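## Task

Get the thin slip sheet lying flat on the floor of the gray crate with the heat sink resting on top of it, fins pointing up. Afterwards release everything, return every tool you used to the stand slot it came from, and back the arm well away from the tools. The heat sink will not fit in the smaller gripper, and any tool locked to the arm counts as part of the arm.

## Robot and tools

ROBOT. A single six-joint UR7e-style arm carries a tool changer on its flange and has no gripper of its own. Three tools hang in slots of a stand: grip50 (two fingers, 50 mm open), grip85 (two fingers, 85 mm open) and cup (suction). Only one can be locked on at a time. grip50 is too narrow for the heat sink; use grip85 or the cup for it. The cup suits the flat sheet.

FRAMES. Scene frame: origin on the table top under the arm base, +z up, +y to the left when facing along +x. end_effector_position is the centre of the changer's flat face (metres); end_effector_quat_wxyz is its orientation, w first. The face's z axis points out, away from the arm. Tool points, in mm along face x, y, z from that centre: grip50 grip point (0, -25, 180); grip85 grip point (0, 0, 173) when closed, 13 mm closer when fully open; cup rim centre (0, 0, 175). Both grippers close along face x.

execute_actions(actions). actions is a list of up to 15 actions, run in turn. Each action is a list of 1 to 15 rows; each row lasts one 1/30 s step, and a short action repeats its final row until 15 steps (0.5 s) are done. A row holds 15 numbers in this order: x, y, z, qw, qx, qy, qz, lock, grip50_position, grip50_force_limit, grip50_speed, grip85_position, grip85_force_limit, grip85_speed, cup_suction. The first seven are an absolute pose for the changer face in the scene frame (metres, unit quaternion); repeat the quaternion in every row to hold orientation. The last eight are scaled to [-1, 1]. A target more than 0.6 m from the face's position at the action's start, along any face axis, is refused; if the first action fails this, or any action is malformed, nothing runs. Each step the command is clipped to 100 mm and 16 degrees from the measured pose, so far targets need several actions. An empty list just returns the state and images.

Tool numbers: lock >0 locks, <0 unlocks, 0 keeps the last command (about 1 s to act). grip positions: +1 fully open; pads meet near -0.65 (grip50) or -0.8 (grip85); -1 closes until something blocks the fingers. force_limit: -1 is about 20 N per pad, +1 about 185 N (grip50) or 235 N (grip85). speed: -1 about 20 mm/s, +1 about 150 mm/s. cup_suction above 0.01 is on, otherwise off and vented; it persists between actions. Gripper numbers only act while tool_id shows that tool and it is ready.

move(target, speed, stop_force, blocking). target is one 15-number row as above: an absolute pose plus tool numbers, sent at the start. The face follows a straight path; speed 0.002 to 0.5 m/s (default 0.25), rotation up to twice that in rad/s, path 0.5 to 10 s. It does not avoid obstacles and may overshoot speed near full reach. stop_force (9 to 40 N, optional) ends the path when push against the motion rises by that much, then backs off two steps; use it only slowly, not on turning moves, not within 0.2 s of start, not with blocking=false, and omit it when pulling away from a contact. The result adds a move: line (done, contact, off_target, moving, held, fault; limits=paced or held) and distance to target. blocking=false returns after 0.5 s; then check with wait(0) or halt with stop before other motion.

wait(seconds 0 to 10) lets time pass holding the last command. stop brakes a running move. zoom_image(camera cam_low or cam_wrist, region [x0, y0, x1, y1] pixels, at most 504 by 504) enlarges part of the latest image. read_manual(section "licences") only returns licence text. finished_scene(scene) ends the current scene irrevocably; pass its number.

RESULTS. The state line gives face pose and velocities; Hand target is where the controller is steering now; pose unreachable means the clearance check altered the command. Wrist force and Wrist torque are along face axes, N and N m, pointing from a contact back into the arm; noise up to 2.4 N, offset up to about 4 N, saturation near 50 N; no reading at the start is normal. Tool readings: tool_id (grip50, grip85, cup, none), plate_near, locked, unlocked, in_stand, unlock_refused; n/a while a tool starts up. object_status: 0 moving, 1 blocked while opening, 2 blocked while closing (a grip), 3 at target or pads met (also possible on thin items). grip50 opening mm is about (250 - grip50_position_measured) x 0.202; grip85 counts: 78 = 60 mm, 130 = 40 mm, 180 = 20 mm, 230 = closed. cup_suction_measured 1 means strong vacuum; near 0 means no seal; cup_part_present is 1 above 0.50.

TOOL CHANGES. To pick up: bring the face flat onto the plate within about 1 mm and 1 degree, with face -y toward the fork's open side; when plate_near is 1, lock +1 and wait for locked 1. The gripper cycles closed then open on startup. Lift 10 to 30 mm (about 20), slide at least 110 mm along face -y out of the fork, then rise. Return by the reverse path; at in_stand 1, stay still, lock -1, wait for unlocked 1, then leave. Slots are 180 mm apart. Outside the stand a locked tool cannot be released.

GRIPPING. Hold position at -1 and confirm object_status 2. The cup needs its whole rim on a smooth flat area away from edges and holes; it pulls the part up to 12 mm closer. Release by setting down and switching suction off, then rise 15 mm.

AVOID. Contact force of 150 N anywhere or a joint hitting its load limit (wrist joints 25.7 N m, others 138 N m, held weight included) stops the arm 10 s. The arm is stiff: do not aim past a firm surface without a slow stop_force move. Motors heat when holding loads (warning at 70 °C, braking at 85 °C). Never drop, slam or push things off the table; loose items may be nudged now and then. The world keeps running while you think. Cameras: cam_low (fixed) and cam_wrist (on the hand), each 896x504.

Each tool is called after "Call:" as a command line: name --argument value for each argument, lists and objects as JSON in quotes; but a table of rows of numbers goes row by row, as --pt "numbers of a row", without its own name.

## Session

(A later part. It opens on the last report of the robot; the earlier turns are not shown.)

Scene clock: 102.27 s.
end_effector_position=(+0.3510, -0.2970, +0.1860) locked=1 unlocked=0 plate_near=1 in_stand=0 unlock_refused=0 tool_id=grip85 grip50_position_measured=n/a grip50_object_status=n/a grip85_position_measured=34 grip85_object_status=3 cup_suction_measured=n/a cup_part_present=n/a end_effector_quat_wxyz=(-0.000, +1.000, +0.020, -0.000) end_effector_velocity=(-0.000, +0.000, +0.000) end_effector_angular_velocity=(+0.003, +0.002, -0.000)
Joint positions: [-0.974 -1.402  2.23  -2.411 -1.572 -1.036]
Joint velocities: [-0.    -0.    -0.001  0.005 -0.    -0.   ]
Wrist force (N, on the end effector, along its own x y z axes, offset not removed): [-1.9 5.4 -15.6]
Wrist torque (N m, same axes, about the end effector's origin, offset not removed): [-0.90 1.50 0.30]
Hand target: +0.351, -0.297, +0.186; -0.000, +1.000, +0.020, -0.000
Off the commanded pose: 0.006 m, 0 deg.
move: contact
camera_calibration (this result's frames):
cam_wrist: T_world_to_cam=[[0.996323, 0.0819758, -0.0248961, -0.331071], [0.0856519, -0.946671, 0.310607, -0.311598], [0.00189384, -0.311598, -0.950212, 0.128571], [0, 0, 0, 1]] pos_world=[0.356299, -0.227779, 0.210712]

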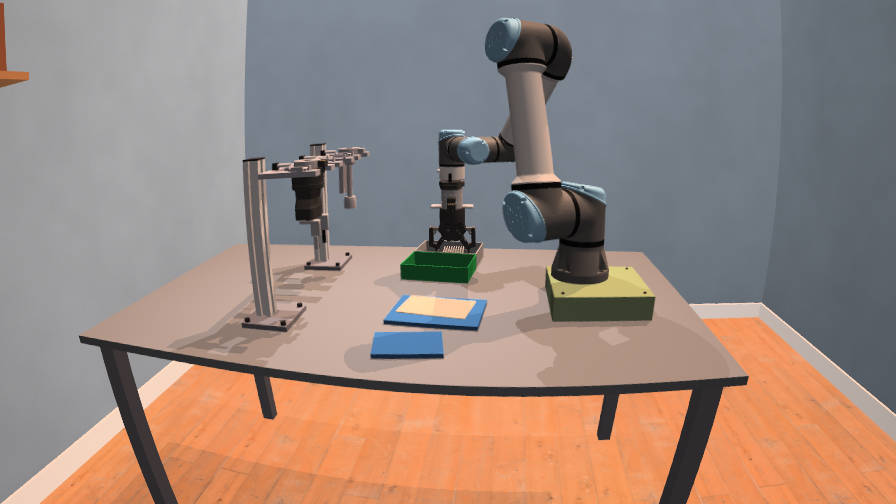

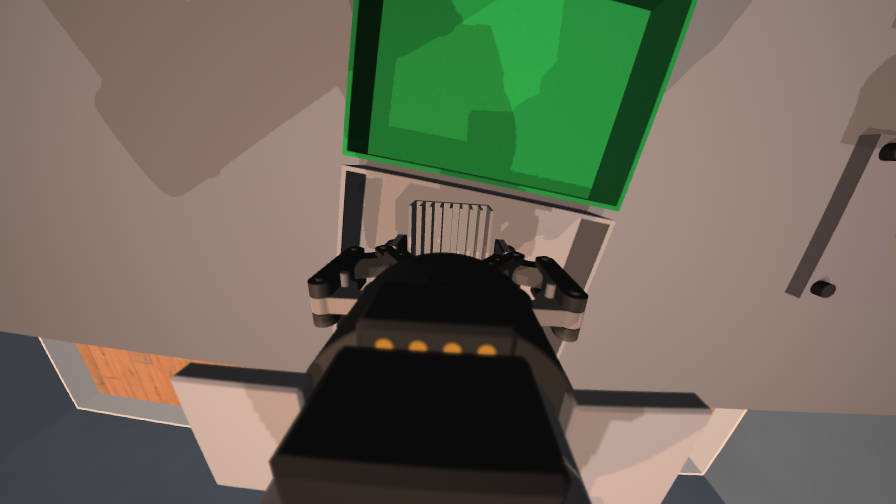

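Call:
move --target '[0.351,-0.297,0.194,0,0.9998,0.02,0,0,1,0,0,0.75,0,0,0]' --speed 0.03

Call:
move --target '[0.351,-0.297,0.194,0,0.9998,0.02,0,0,1,0,0,-1,0,0,0]'

Call:
move --target '[0.351,-0.297,0.28,0,0.9998,0.02,0,0,1,0,0,-1,0,0,0]' --speed 0.1

Call:
move --target '[0.37,-0.012,0.28,0,1,0,0,0,1,0,0,-1,0,0,0]'

Call:
move --target '[0.37,-0.012,0.2,0,1,0,0,0,1,0,0,-1,0,0,0]' --speed 0.1

Call:
move --target '[0.37,-0.012,0.18,0,1,0,0,0,1,0,0,-1,0,0,0]' --speed 0.008 --stop_force 10

Scene clock: 108.87 s.
end_effector_position=(+0.3510, -0.2970, +0.1938) locked=1 unlocked=0 plate_near=1 in_stand=0 unlock_refused=0 tool_id=grip85 grip50_position_measured=n/a grip50_object_status=n/a grip85_position_measured=35 grip85_object_status=3 cup_suction_measured=n/a cup_part_present=n/a end_effector_quat_wxyz=(+0.000, +1.000, +0.020, +0.000) end_effector_velocity=(+0.000, -0.000, +0.002) end_effector_angular_velocity=(-0.000, -0.001, +0.000)
Joint positions: [-0.974 -1.419  2.222 -2.386 -1.572 -1.036]
Joint velocities: [-0.    -0.005 -0.002  0.005  0.001 -0.001]
Wrist force (N, on the end effector, along its own x y z axes, offset not removed): [-2.6 2.7 -4.3]
Wrist torque (N m, same axes, about the end effector's origin, offset not removed): [0.35 0.19 -0.08]
Hand target: +0.351, -0.297, +0.194; +0.000, +1.000, +0.020, +0.000
Off the commanded pose: 0.000 m, 0 deg.
move: done
camera_calibration (this result's frames):
cam_wrist: T_world_to_cam=[[0.996327, 0.0819574, -0.0248208, -0.330909], [0.0856103, -0.946569, 0.310931, -0.314071], [0.00198852, -0.311914, -0.950108, 0.135837], [0, 0, 0, 1]] pos_world=[0.356311, -0.2278, 0.218501]

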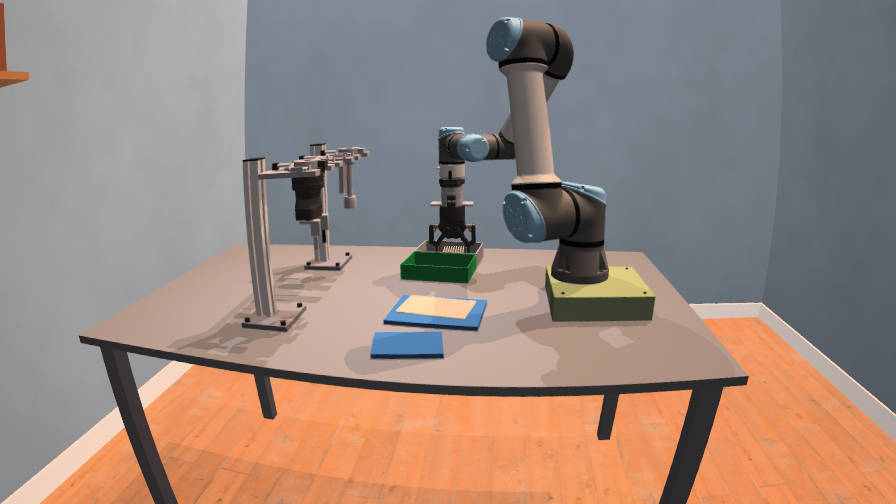

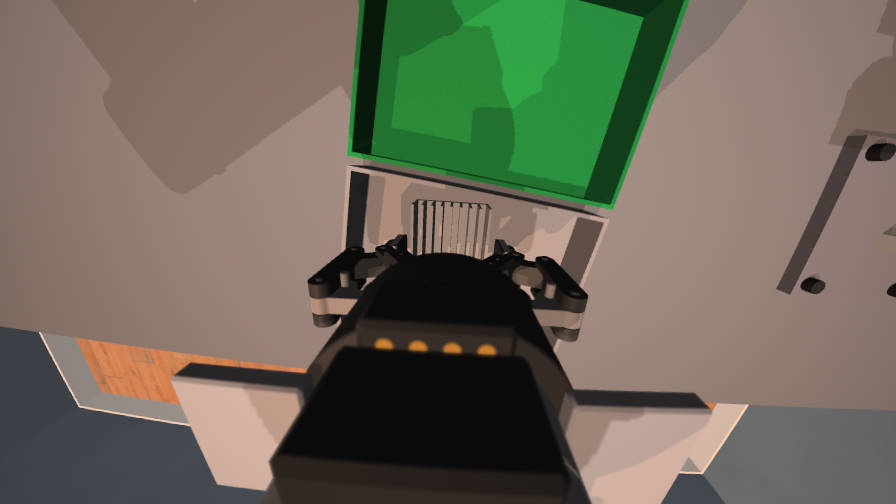

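Scene clock: 109.57 s.
end_effector_position=(+0.3510, -0.2970, +0.1940) locked=1 unlocked=0 plate_near=1 in_stand=0 unlock_refused=0 tool_id=grip85 grip50_position_measured=n/a grip50_object_status=n/a grip85_position_measured=81 grip85_object_status=2 cup_suction_measured=n/a cup_part_present=n/a end_effector_quat_wxyz=(+0.000, +1.000, +0.020, -0.000) end_effector_velocity=(-0.000, -0.000, +0.000) end_effector_angular_velocity=(-0.001, +0.001, -0.001)
Joint positions: [-0.974 -1.42   2.222 -2.386 -1.572 -1.036]
Joint velocities: [-0.001 -0.    -0.     0.    -0.001  0.001]
Wrist force (N, on the end effector, along its own x y z axes, offset not removed): [-2.1 2.3 -30.9]
Wrist torque (N m, same axes, about the end effector's origin, offset not removed): [0.20 0.18 0.08]
Hand target: +0.351, -0.297, +0.194; +0.000, +1.000, +0.020, -0.000
Off the commanded pose: 0.000 m, 0 deg.
move: done
camera_calibration (this result's frames):
cam_wrist: T_world_to_cam=[[0.996326, 0.0819621, -0.0248365, -0.330908], [0.0856196, -0.946548, 0.310992, -0.314148], [0.0019806, -0.311976, -0.950088, 0.135969], [0, 0, 0, 1]] pos_world=[0.35632, -0.227815, 0.218662]

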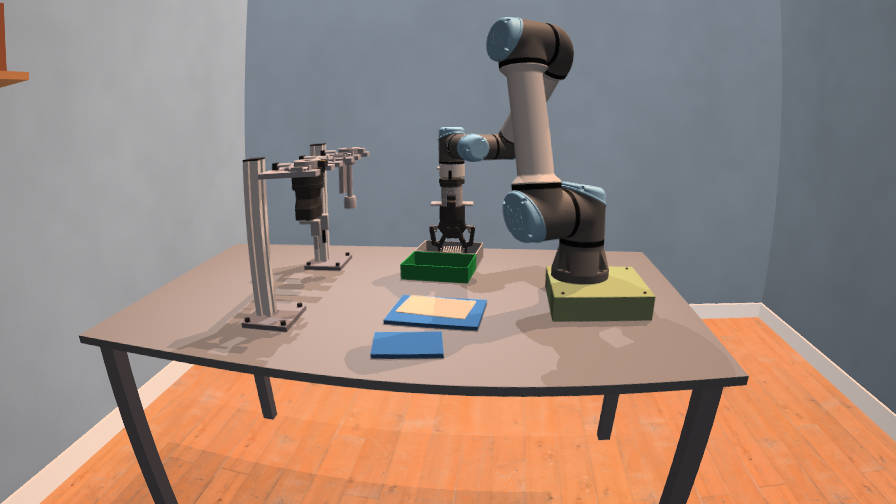

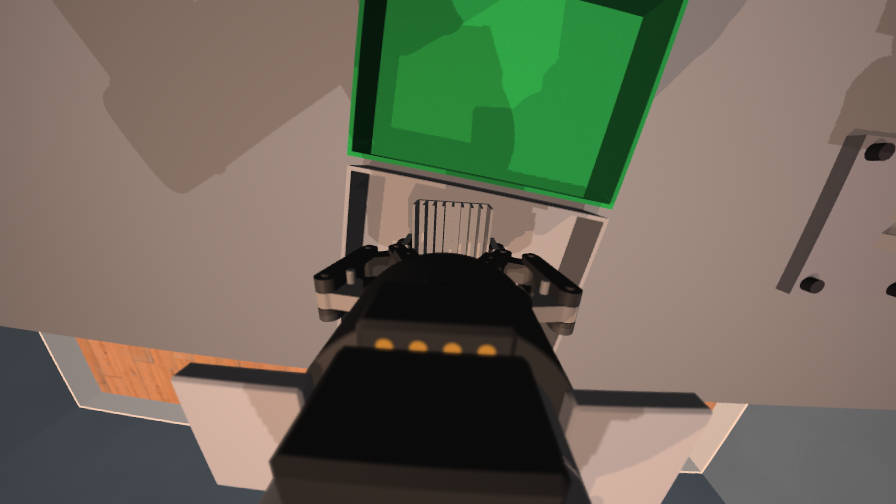

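Scene clock: 110.87 s.
end_effector_position=(+0.3510, -0.2969, +0.2798) locked=1 unlocked=0 plate_near=1 in_stand=0 unlock_refused=0 tool_id=grip85 grip50_position_measured=n/a grip50_object_status=n/a grip85_position_measured=81 grip85_object_status=2 cup_suction_measured=n/a cup_part_present=n/a end_effector_quat_wxyz=(+0.000, +1.000, +0.020, -0.000) end_effector_velocity=(+0.000, +0.000, +0.002) end_effector_angular_velocity=(+0.001, -0.001, +0.000)
Joint positions: [-0.973 -1.574  2.112 -2.122 -1.572 -1.035]
Joint velocities: [ 0.    -0.002 -0.003  0.005  0.001 -0.   ]
Wrist force (N, on the end effector, along its own x y z axes, offset not removed): [-2.2 -0.2 -0.4]
Wrist torque (N m, same axes, about the end effector's origin, offset not removed): [-0.05 0.09 0.00]
Hand target: +0.351, -0.297, +0.280; +0.000, +1.000, +0.020, +0.000
Off the commanded pose: 0.000 m, 0 deg.
move: done
camera_calibration (this result's frames):
cam_wrist: T_world_to_cam=[[0.996332, 0.0818858, -0.0248468, -0.32878], [0.0855504, -0.946562, 0.310967, -0.340726], [0.00194477, -0.311952, -0.950096, 0.217537], [0, 0, 0, 1]] pos_world=[0.3563, -0.227735, 0.304466]

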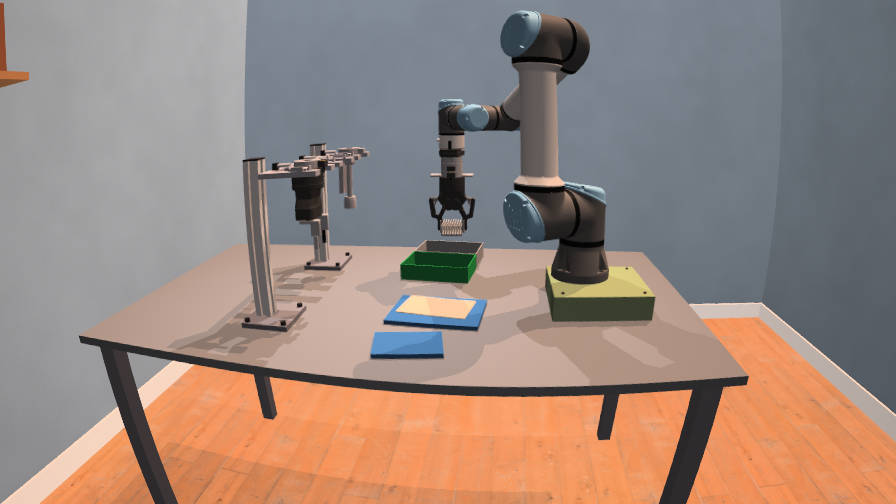

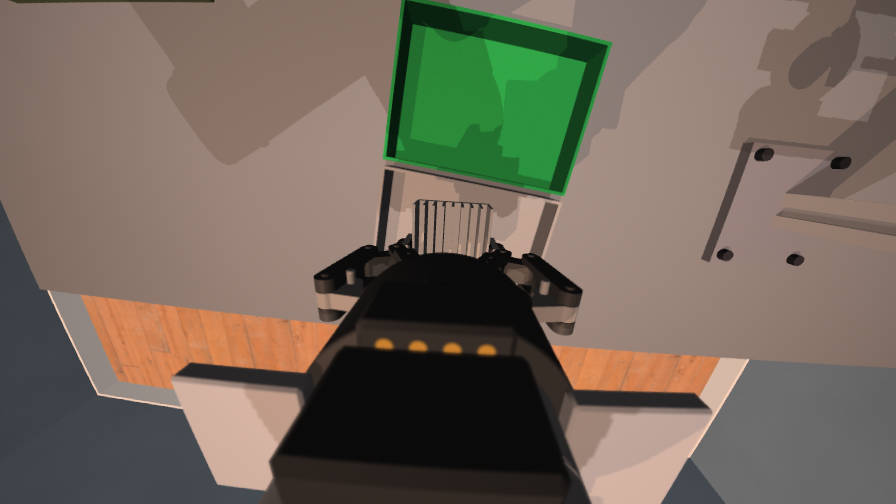

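Scene clock: 112.60 s.
end_effector_position=(+0.3699, -0.0121, +0.2799) locked=1 unlocked=0 plate_near=1 in_stand=0 unlock_refused=0 tool_id=grip85 grip50_position_measured=n/a grip50_object_status=n/a grip85_position_measured=81 grip85_object_status=2 cup_suction_measured=n/a cup_part_present=n/a end_effector_quat_wxyz=(-0.001, +1.000, +0.000, +0.000) end_effector_velocity=(+0.001, +0.002, +0.000) end_effector_angular_velocity=(-0.001, -0.001, -0.001)
Joint positions: [-0.371 -1.806  2.318 -2.092 -1.577 -0.393]
Joint velocities: [ 0.006  0.001 -0.001 -0.001 -0.001  0.006]
Wrist force (N, on the end effector, along its own x y z axes, offset not removed): [0.9 2.6 2.5]
Wrist torque (N m, same axes, about the end effector's origin, offset not removed): [0.21 -0.09 -0.12]
Hand target: +0.370, -0.012, +0.280; -0.001, +1.000, -0.000, +0.000
Off the commanded pose: 0.000 m, 0 deg.
move: done
camera_calibration (this result's frames):
cam_wrist: T_world_to_cam=[[0.998808, 0.0421521, -0.0246033, -0.372463], [0.0477031, -0.949715, 0.30946, -0.0583991], [-0.0103218, -0.310265, -0.950594, 0.311104], [0, 0, 0, 1]] pos_world=[0.378016, 0.0567623, 0.304642]

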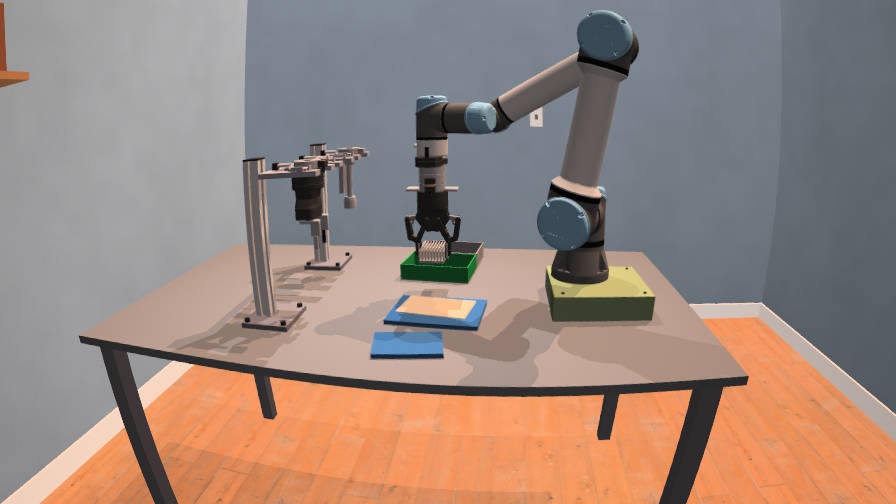

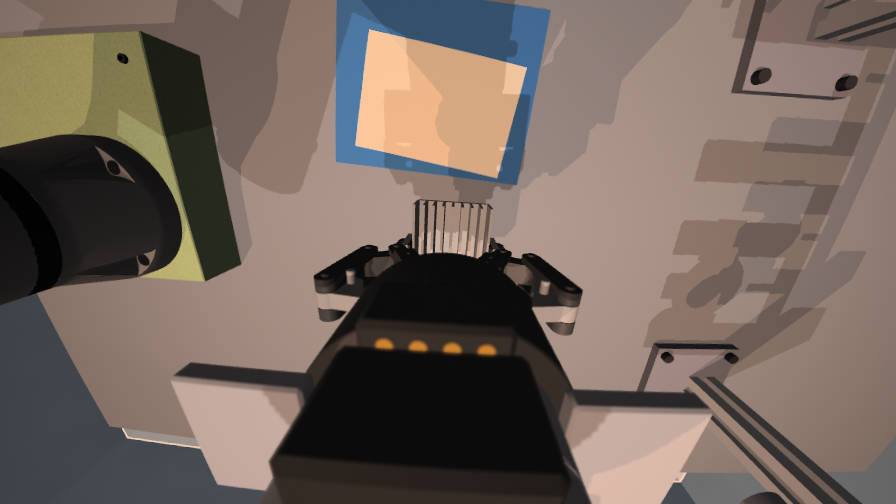

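Scene clock: 113.87 s.
end_effector_position=(+0.3700, -0.0120, +0.2002) locked=1 unlocked=0 plate_near=1 in_stand=0 unlock_refused=0 tool_id=grip85 grip50_position_measured=n/a grip50_object_status=n/a grip85_position_measured=81 grip85_object_status=2 cup_suction_measured=n/a cup_part_present=n/a end_effector_quat_wxyz=(-0.000, +1.000, -0.000, -0.000) end_effector_velocity=(+0.000, +0.000, -0.002) end_effector_angular_velocity=(+0.000, -0.001, +0.002)
Joint positions: [-0.372 -1.638  2.442 -2.385 -1.579 -0.394]
Joint velocities: [ 0.     0.005  0.002 -0.008  0.    -0.002]
Wrist force (N, on the end effector, along its own x y z axes, offset not removed): [-5.1 3.1 -4.1]
Wrist torque (N m, same axes, about the end effector's origin, offset not removed): [0.17 0.31 -0.14]
Hand target: +0.370, -0.012, +0.200; +0.000, +1.000, +0.000, -0.000
Off the commanded pose: 0.000 m, 0 deg.
move: done
camera_calibration (this result's frames):
cam_wrist: T_world_to_cam=[[0.998806, 0.0420348, -0.0248776, -0.374433], [0.0476926, -0.949248, 0.310893, -0.0339281], [-0.0105467, -0.311708, -0.950119, 0.235376], [0, 0, 0, 1]] pos_world=[0.378087, 0.0569016, 0.224868]

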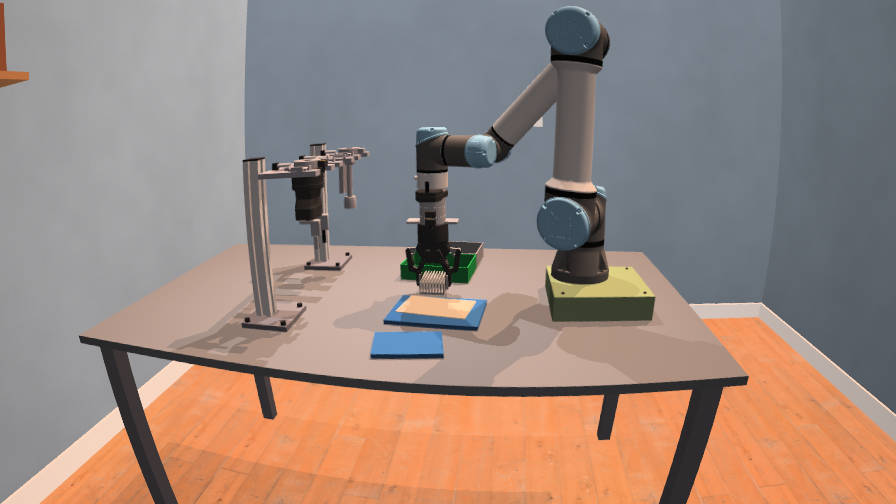

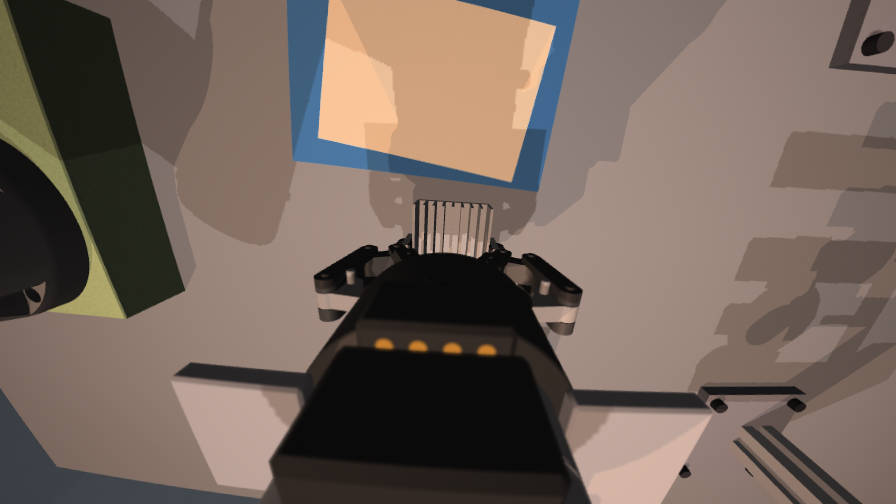

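Scene clock: 115.40 s.
end_effector_position=(+0.3700, -0.0120, +0.1908) locked=1 unlocked=0 plate_near=1 in_stand=0 unlock_refused=0 tool_id=grip85 grip50_position_measured=n/a grip50_object_status=n/a grip85_position_measured=81 grip85_object_status=2 cup_suction_measured=n/a cup_part_present=n/a end_effector_quat_wxyz=(-0.000, +1.000, -0.000, -0.000) end_effector_velocity=(-0.001, -0.000, +0.001) end_effector_angular_velocity=(+0.002, +0.007, -0.003)
Joint positions: [-0.372 -1.613  2.454 -2.422 -1.579 -0.394]
Joint velocities: [-0.001 -0.005 -0.002  0.015 -0.001  0.002]
Wrist force (N, on the end effector, along its own x y z axes, offset not removed): [2.0 -0.7 -22.5]
Wrist torque (N m, same axes, about the end effector's origin, offset not removed): [-0.03 1.23 -0.15]
Hand target: +0.370, -0.012, +0.191; -0.000, +1.000, -0.000, -0.000
Off the commanded pose: 0.011 m, 0 deg.
move: contact
camera_calibration (this result's frames):
cam_wrist: T_world_to_cam=[[0.998805, 0.042041, -0.0249353, -0.374616], [0.0477163, -0.949253, 0.310872, -0.0309918], [-0.0106005, -0.31169, -0.950125, 0.226482], [0, 0, 0, 1]] pos_world=[0.378048, 0.0569225, 0.21548]

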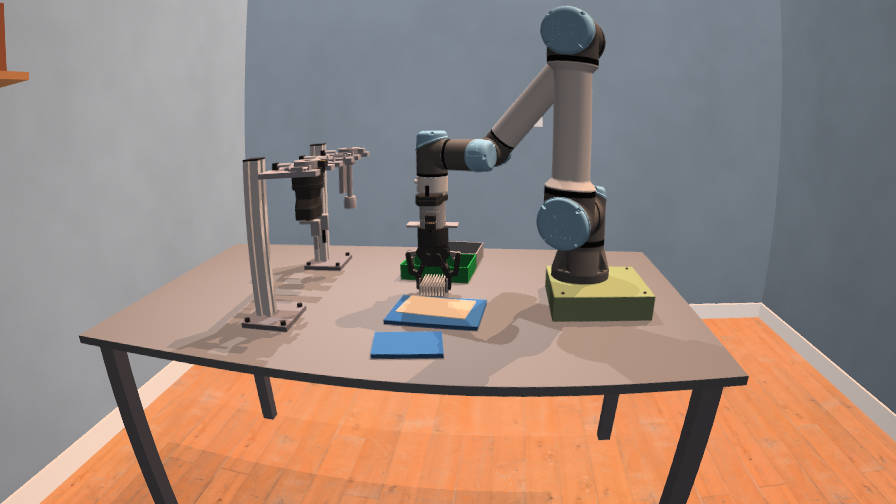

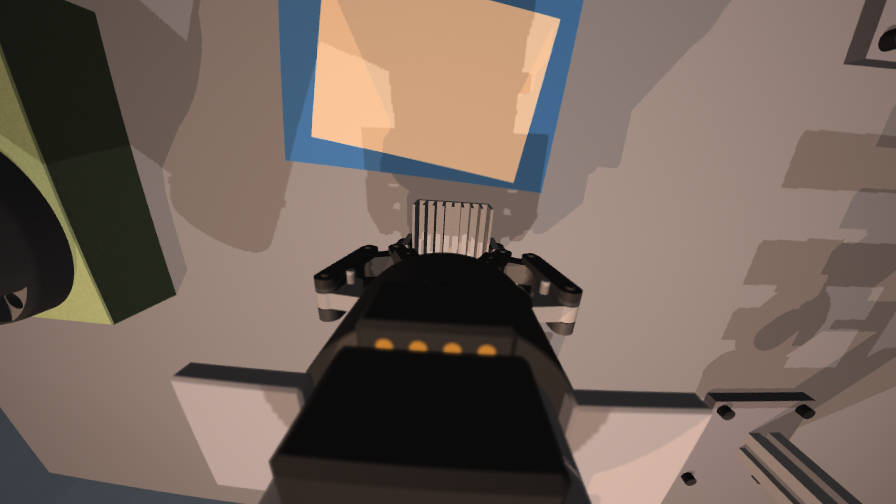

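Release and return the gripper.

Call:
move --target '[0.37,-0.012,0.1915,0,1,0,0,0,1,0,0,1,0,0,0]' --speed 0.01

Call:
move --target '[0.37,-0.012,0.26,0,1,0,0,0,1,0,0,1,0,0,0]' --speed 0.15

Call:
move --target '[0.49,-0.0154,0.381,0,0.6964,0.7176,0,0,1,0,0,1,0,0,0]' --speed 0.4

Call:
move --target '[0.6292,-0.0112,0.381,0,0.6964,0.7176,0,0,1,0,0,1,0,0,0]' --speed 0.1

Call:
move --target '[0.6292,-0.0112,0.362,0,0.6964,0.7176,0,0,1,0,0,1,0,0,0]' --speed 0.02

Call:
execute_actions --actions '[[[0.6292,-0.0112,0.362,0,0.6964,0.7176,0,-1,1,0,0,1,0,0,0]],[[0.6292,-0.0112,0.362,0,0.6964,0.7176,0,-1,1,0,0,1,0,0,0]],[[0.6292,-0.0112,0.362,0,0.6964,0.7176,0,-1,1,0,0,1,0,0,0]]]'

Scene clock: 125.60 s.
end_effector_position=(+0.3700, -0.0120, +0.1915) locked=1 unlocked=0 plate_near=1 in_stand=0 unlock_refused=0 tool_id=grip85 grip50_position_measured=n/a grip50_object_status=n/a grip85_position_measured=3 grip85_object_status=3 cup_suction_measured=n/a cup_part_present=n/a end_effector_quat_wxyz=(-0.000, +1.000, +0.000, +0.000) end_effector_velocity=(-0.000, +0.000, -0.000) end_effector_angular_velocity=(-0.000, +0.001, +0.000)
Joint positions: [-0.372 -1.614  2.453 -2.42  -1.579 -0.394]
Joint velocities: [ 0.001  0.    -0.     0.001 -0.001  0.001]
Wrist force (N, on the end effector, along its own x y z axes, offset not removed): [-2.9 2.8 -2.8]
Wrist torque (N m, same axes, about the end effector's origin, offset not removed): [0.17 0.24 -0.11]
Hand target: +0.370, -0.012, +0.191; -0.000, +1.000, +0.000, +0.000
Off the commanded pose: 0.000 m, 0 deg.
move: done
camera_calibration (this result's frames):
cam_wrist: T_world_to_cam=[[0.998807, 0.042046, -0.0248264, -0.374652], [0.0476876, -0.949239, 0.310921, -0.0311995], [-0.0104932, -0.311734, -0.950112, 0.227083], [0, 0, 0, 1]] pos_world=[0.378076, 0.0569263, 0.216154]

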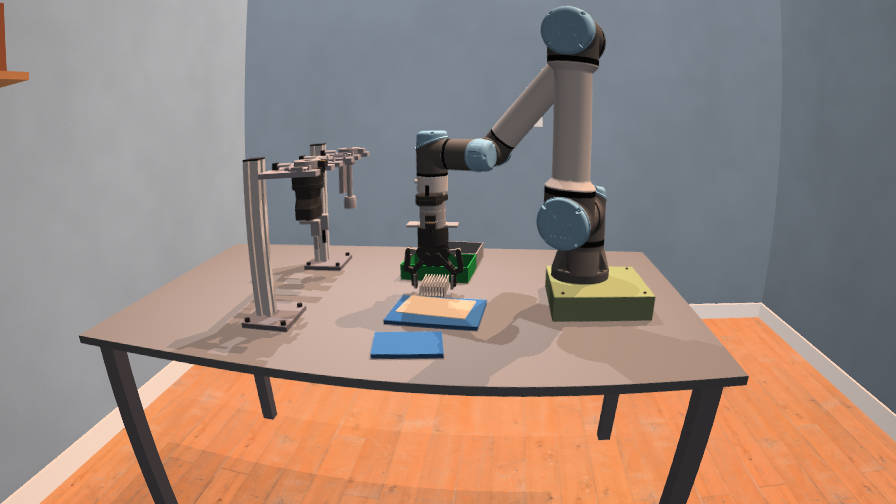

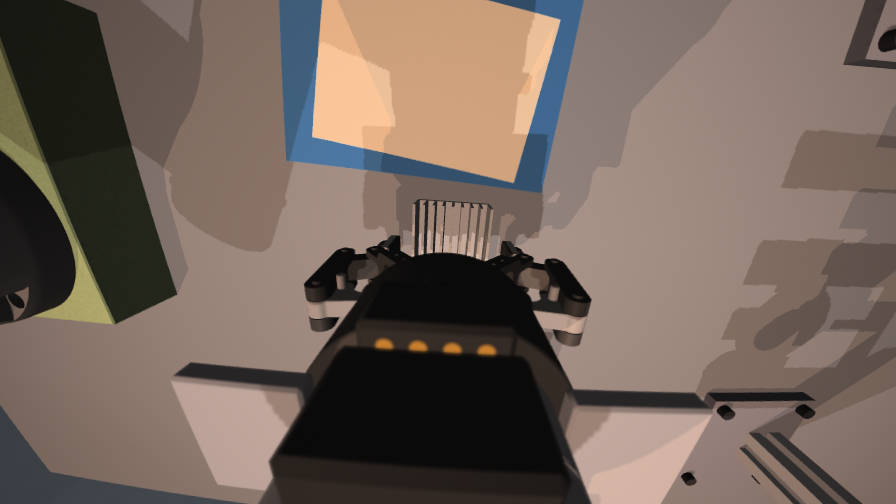

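Scene clock: 126.57 s.
end_effector_position=(+0.3700, -0.0120, +0.2598) locked=1 unlocked=0 plate_near=1 in_stand=0 unlock_refused=0 tool_id=grip85 grip50_position_measured=n/a grip50_object_status=n/a grip85_position_measured=3 grip85_object_status=3 cup_suction_measured=n/a cup_part_present=n/a end_effector_quat_wxyz=(+0.000, +1.000, +0.000, +0.000) end_effector_velocity=(-0.000, +0.000, +0.002) end_effector_angular_velocity=(+0.002, -0.000, -0.000)
Joint positions: [-0.37  -1.771  2.353 -2.162 -1.579 -0.392]
Joint velocities: [-0.001 -0.004 -0.003  0.007  0.002 -0.   ]
Wrist force (N, on the end effector, along its own x y z axes, offset not removed): [-0.3 -0.2 -2.2]
Wrist torque (N m, same axes, about the end effector's origin, offset not removed): [-0.07 0.07 0.10]
Hand target: +0.370, -0.012, +0.260; -0.000, +1.000, -0.000, +0.000
Off the commanded pose: 0.000 m, 0 deg.
move: done
camera_calibration (this result's frames):
cam_wrist: T_world_to_cam=[[0.998807, 0.0420565, -0.0248121, -0.372924], [0.0476947, -0.949193, 0.31106, -0.0524683], [-0.0104693, -0.311873, -0.950066, 0.291972], [0, 0, 0, 1]] pos_world=[0.378039, 0.0569395, 0.284461]

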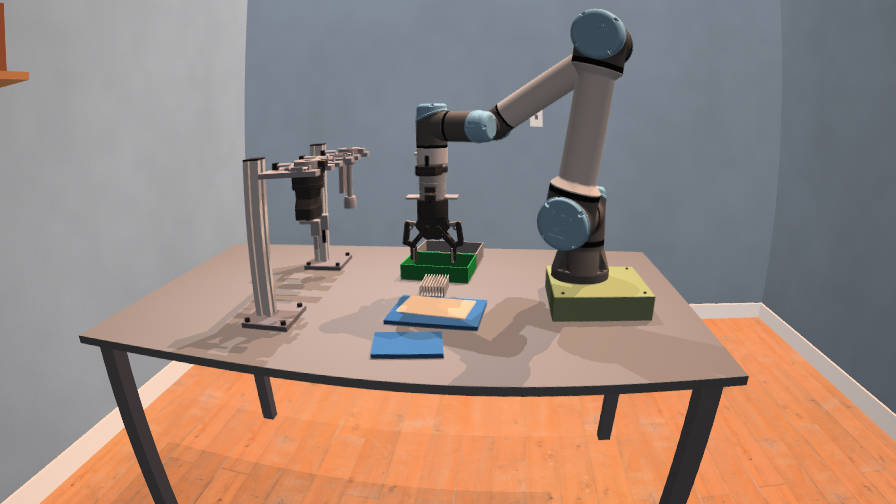

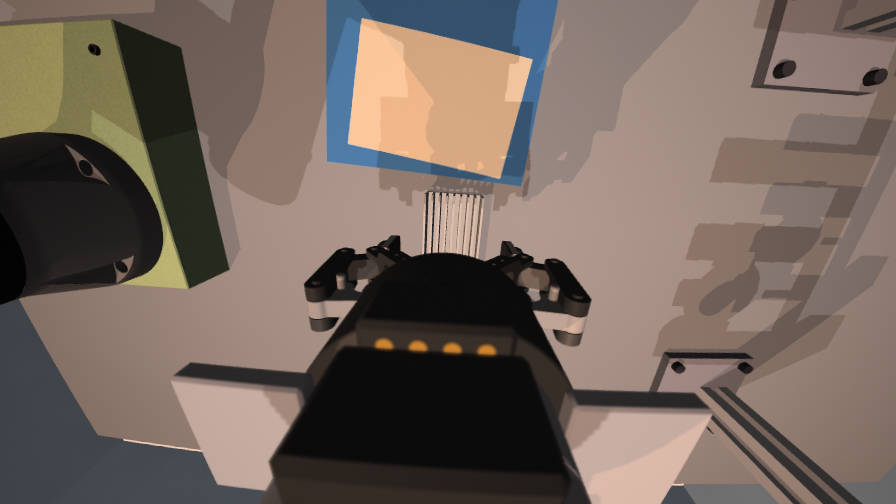

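Scene clock: 129.13 s.
end_effector_position=(+0.4898, -0.0154, +0.3811) locked=1 unlocked=0 plate_near=1 in_stand=0 unlock_refused=0 tool_id=grip85 grip50_position_measured=n/a grip50_object_status=n/a grip85_position_measured=3 grip85_object_status=3 cup_suction_measured=n/a cup_part_present=n/a end_effector_quat_wxyz=(-0.000, +0.697, +0.717, +0.000) end_effector_velocity=(+0.000, +0.000, +0.001) end_effector_angular_velocity=(+0.001, +0.000, +0.006)
Joint positions: [-0.276 -1.595  1.857 -1.842 -1.58  -1.898]
Joint velocities: [ 0.     0.001 -0.003  0.003  0.001 -0.006]
Wrist force (N, on the end effector, along its own x y z axes, offset not removed): [-1.9 -1.5 -3.1]
Wrist torque (N m, same axes, about the end effector's origin, offset not removed): [-0.20 0.00 -0.14]
Hand target: +0.490, -0.015, +0.381; -0.000, +0.696, +0.718, +0.000
Off the commanded pose: 0.000 m, 0 deg.
move: done
camera_calibration (this result's frames):
cam_wrist: T_world_to_cam=[[-0.0712057, 0.997157, -0.0246596, 0.0493082], [0.947444, 0.0753449, 0.310922, -0.524046], [0.311896, -0.00122413, -0.950115, 0.254268], [0, 0, 0, 1]] pos_world=[0.42071, -0.00937255, 0.405738]

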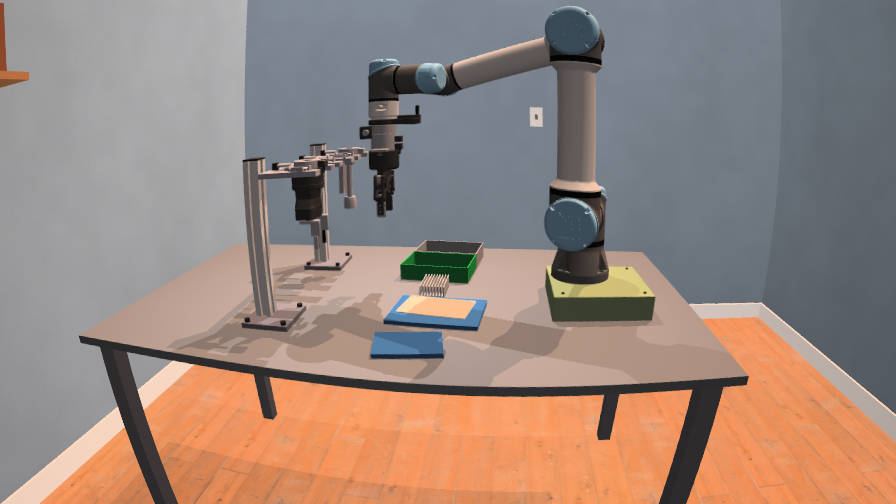

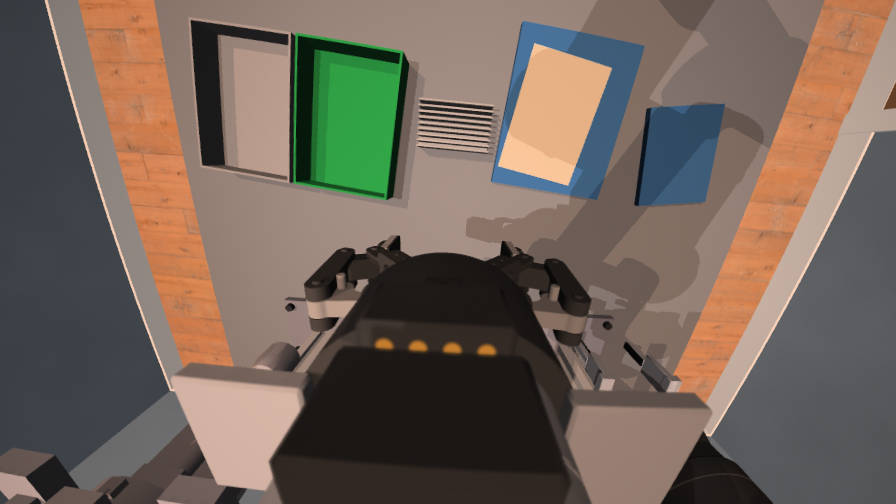

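Scene clock: 131.00 s.
end_effector_position=(+0.6290, -0.0113, +0.3812) locked=1 unlocked=0 plate_near=1 in_stand=0 unlock_refused=0 tool_id=grip85 grip50_position_measured=n/a grip50_object_status=n/a grip85_position_measured=3 grip85_object_status=3 cup_suction_measured=n/a cup_part_present=n/a end_effector_quat_wxyz=(-0.000, +0.696, +0.718, +0.000) end_effector_velocity=(+0.002, +0.000, -0.001) end_effector_angular_velocity=(-0.000, +0.002, -0.000)
Joint positions: [-0.202 -1.264  1.472 -1.787 -1.58  -1.825]
Joint velocities: [ 0.001  0.006 -0.006  0.003 -0.001  0.002]
Wrist force (N, on the end effector, along its own x y z axes, offset not removed): [-2.4 0.1 0.5]
Wrist torque (N m, same axes, about the end effector's origin, offset not removed): [-0.08 0.10 0.05]
Hand target: +0.629, -0.011, +0.381; -0.000, +0.696, +0.718, +0.000
Off the commanded pose: 0.000 m, 0 deg.
move: done
camera_calibration (this result's frames):
cam_wrist: T_world_to_cam=[[-0.0719724, 0.997102, -0.024653, 0.0555614], [0.94739, 0.0760713, 0.310909, -0.656218], [0.311884, -0.000979153, -0.95012, 0.210964], [0, 0, 0, 1]] pos_world=[0.559897, -0.00527438, 0.405835]

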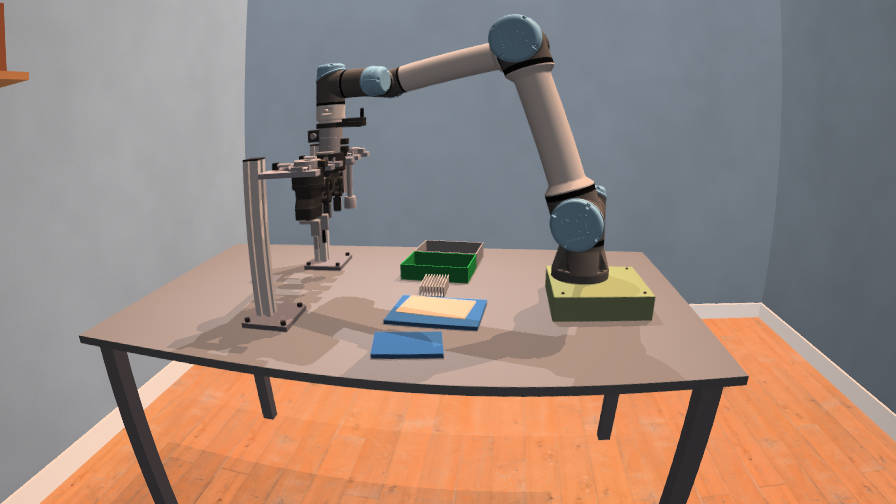

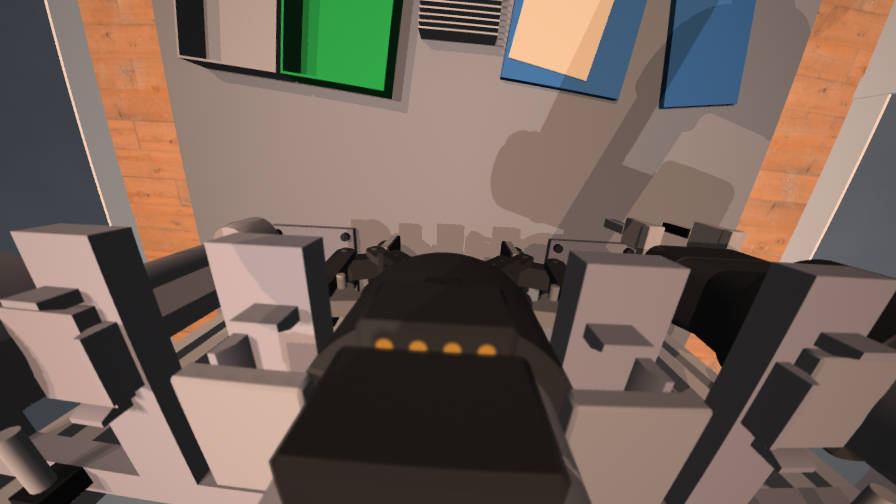

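Scene clock: 132.27 s.
end_effector_position=(+0.6292, -0.0112, +0.3621) locked=1 unlocked=0 plate_near=1 in_stand=1 unlock_refused=0 tool_id=grip85 grip50_position_measured=n/a grip50_object_status=n/a grip85_position_measured=3 grip85_object_status=3 cup_suction_measured=n/a cup_part_present=n/a end_effector_quat_wxyz=(-0.000, +0.696, +0.718, -0.000) end_effector_velocity=(+0.000, -0.000, -0.002) end_effector_angular_velocity=(-0.001, -0.000, +0.003)
Joint positions: [-0.202 -1.253  1.507 -1.833 -1.581 -1.825]
Joint velocities: [ 0.     0.002  0.003 -0.005 -0.    -0.003]
Wrist force (N, on the end effector, along its own x y z axes, offset not removed): [-1.4 -0.6 -4.7]
Wrist torque (N m, same axes, about the end effector's origin, offset not removed): [-0.16 0.25 -0.09]
Hand target: +0.629, -0.011, +0.362; -0.000, +0.696, +0.718, -0.000
Off the commanded pose: 0.000 m, 0 deg.
move: done
camera_calibration (this result's frames):
cam_wrist: T_world_to_cam=[[-0.0719712, 0.997098, -0.0248247, 0.0550928], [0.947384, 0.0761236, 0.310917, -0.650472], [0.311904, -0.00114145, -0.950113, 0.192806], [0, 0, 0, 1]] pos_world=[0.560074, -0.00519654, 0.386798]

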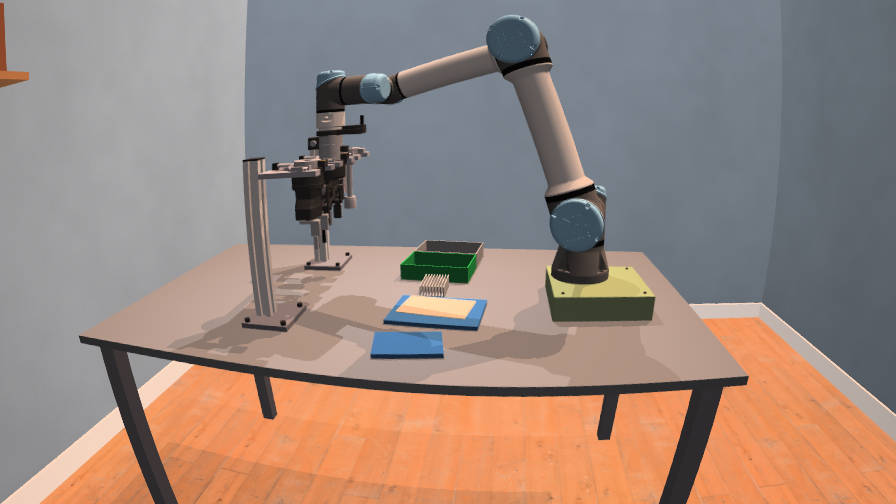

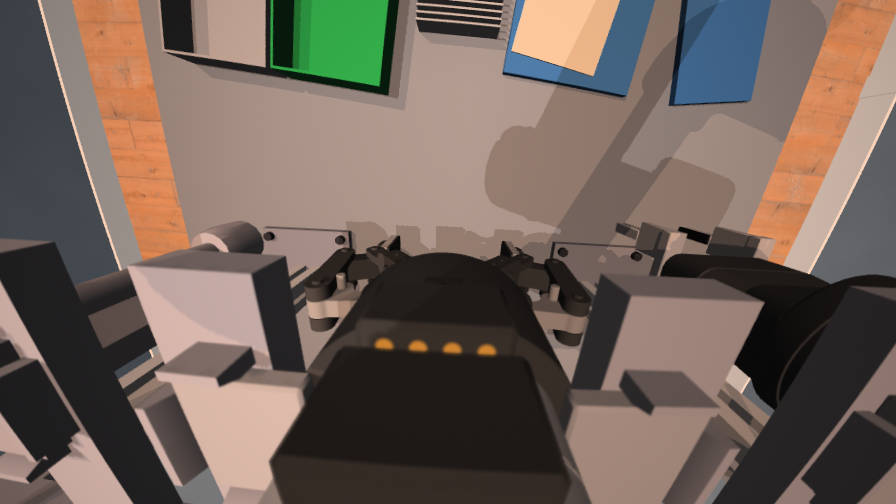

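Scene clock: 133.77 s.
end_effector_position=(+0.6292, -0.0112, +0.3620) locked=0 unlocked=1 plate_near=1 in_stand=1 unlock_refused=0 tool_id=none grip50_position_measured=n/a grip50_object_status=n/a grip85_position_measured=n/a grip85_object_status=n/a cup_suction_measured=n/a cup_part_present=n/a end_effector_quat_wxyz=(+0.000, +0.696, +0.718, -0.000) end_effector_velocity=(-0.000, -0.000, +0.001) end_effector_angular_velocity=(-0.001, -0.001, -0.002)
Joint positions: [-0.202 -1.253  1.507 -1.834 -1.581 -1.825]
Joint velocities: [-0.    -0.002  0.     0.001 -0.     0.002]
Wrist force (N, on the end effector, along its own x y z axes, offset not removed): [-2.1 2.5 -1.9]
Wrist torque (N m, same axes, about the end effector's origin, offset not removed): [0.34 0.01 0.06]
Hand target: +0.629, -0.011, +0.362; +0.000, +0.696, +0.718, -0.000
Off the commanded pose: 0.000 m, 0 deg.
camera_calibration (this result's frames):
cam_wrist: T_world_to_cam=[[-0.0719686, 0.997098, -0.0248372, 0.0550919], [0.94738, 0.0761251, 0.310927, -0.650422], [0.311915, -0.00115331, -0.950109, 0.192673], [0, 0, 0, 1]] pos_world=[0.560064, -0.00519629, 0.386662]

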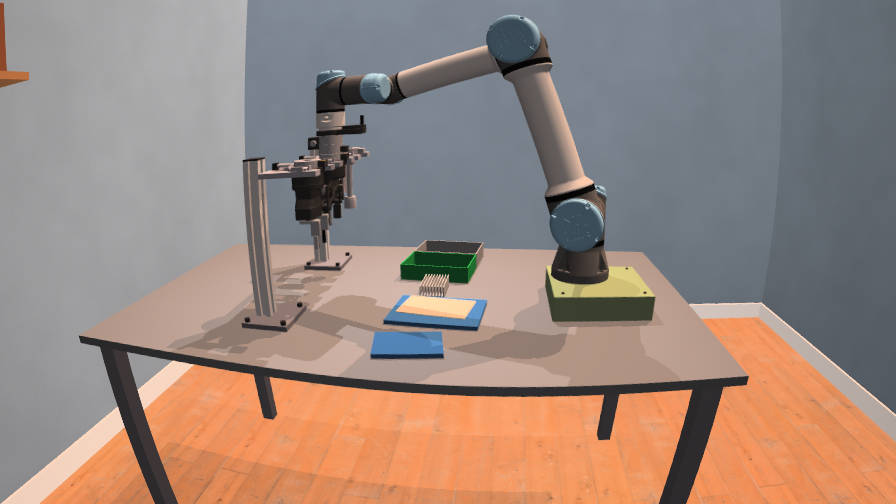

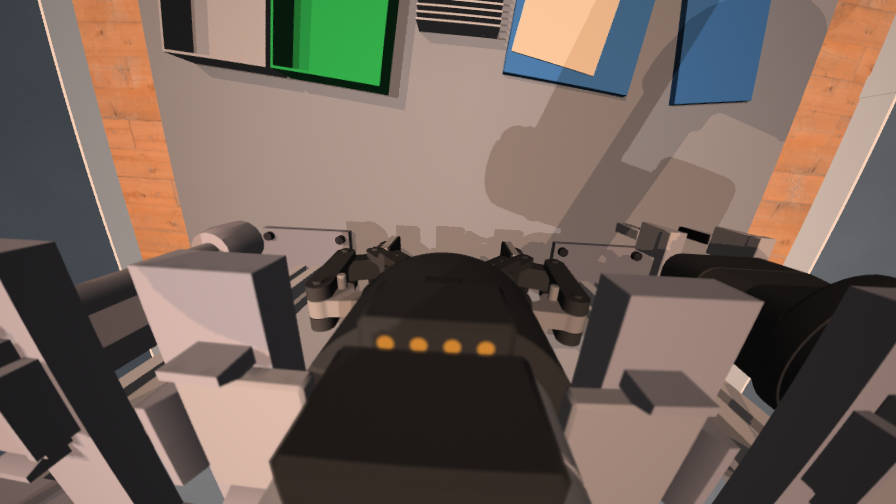

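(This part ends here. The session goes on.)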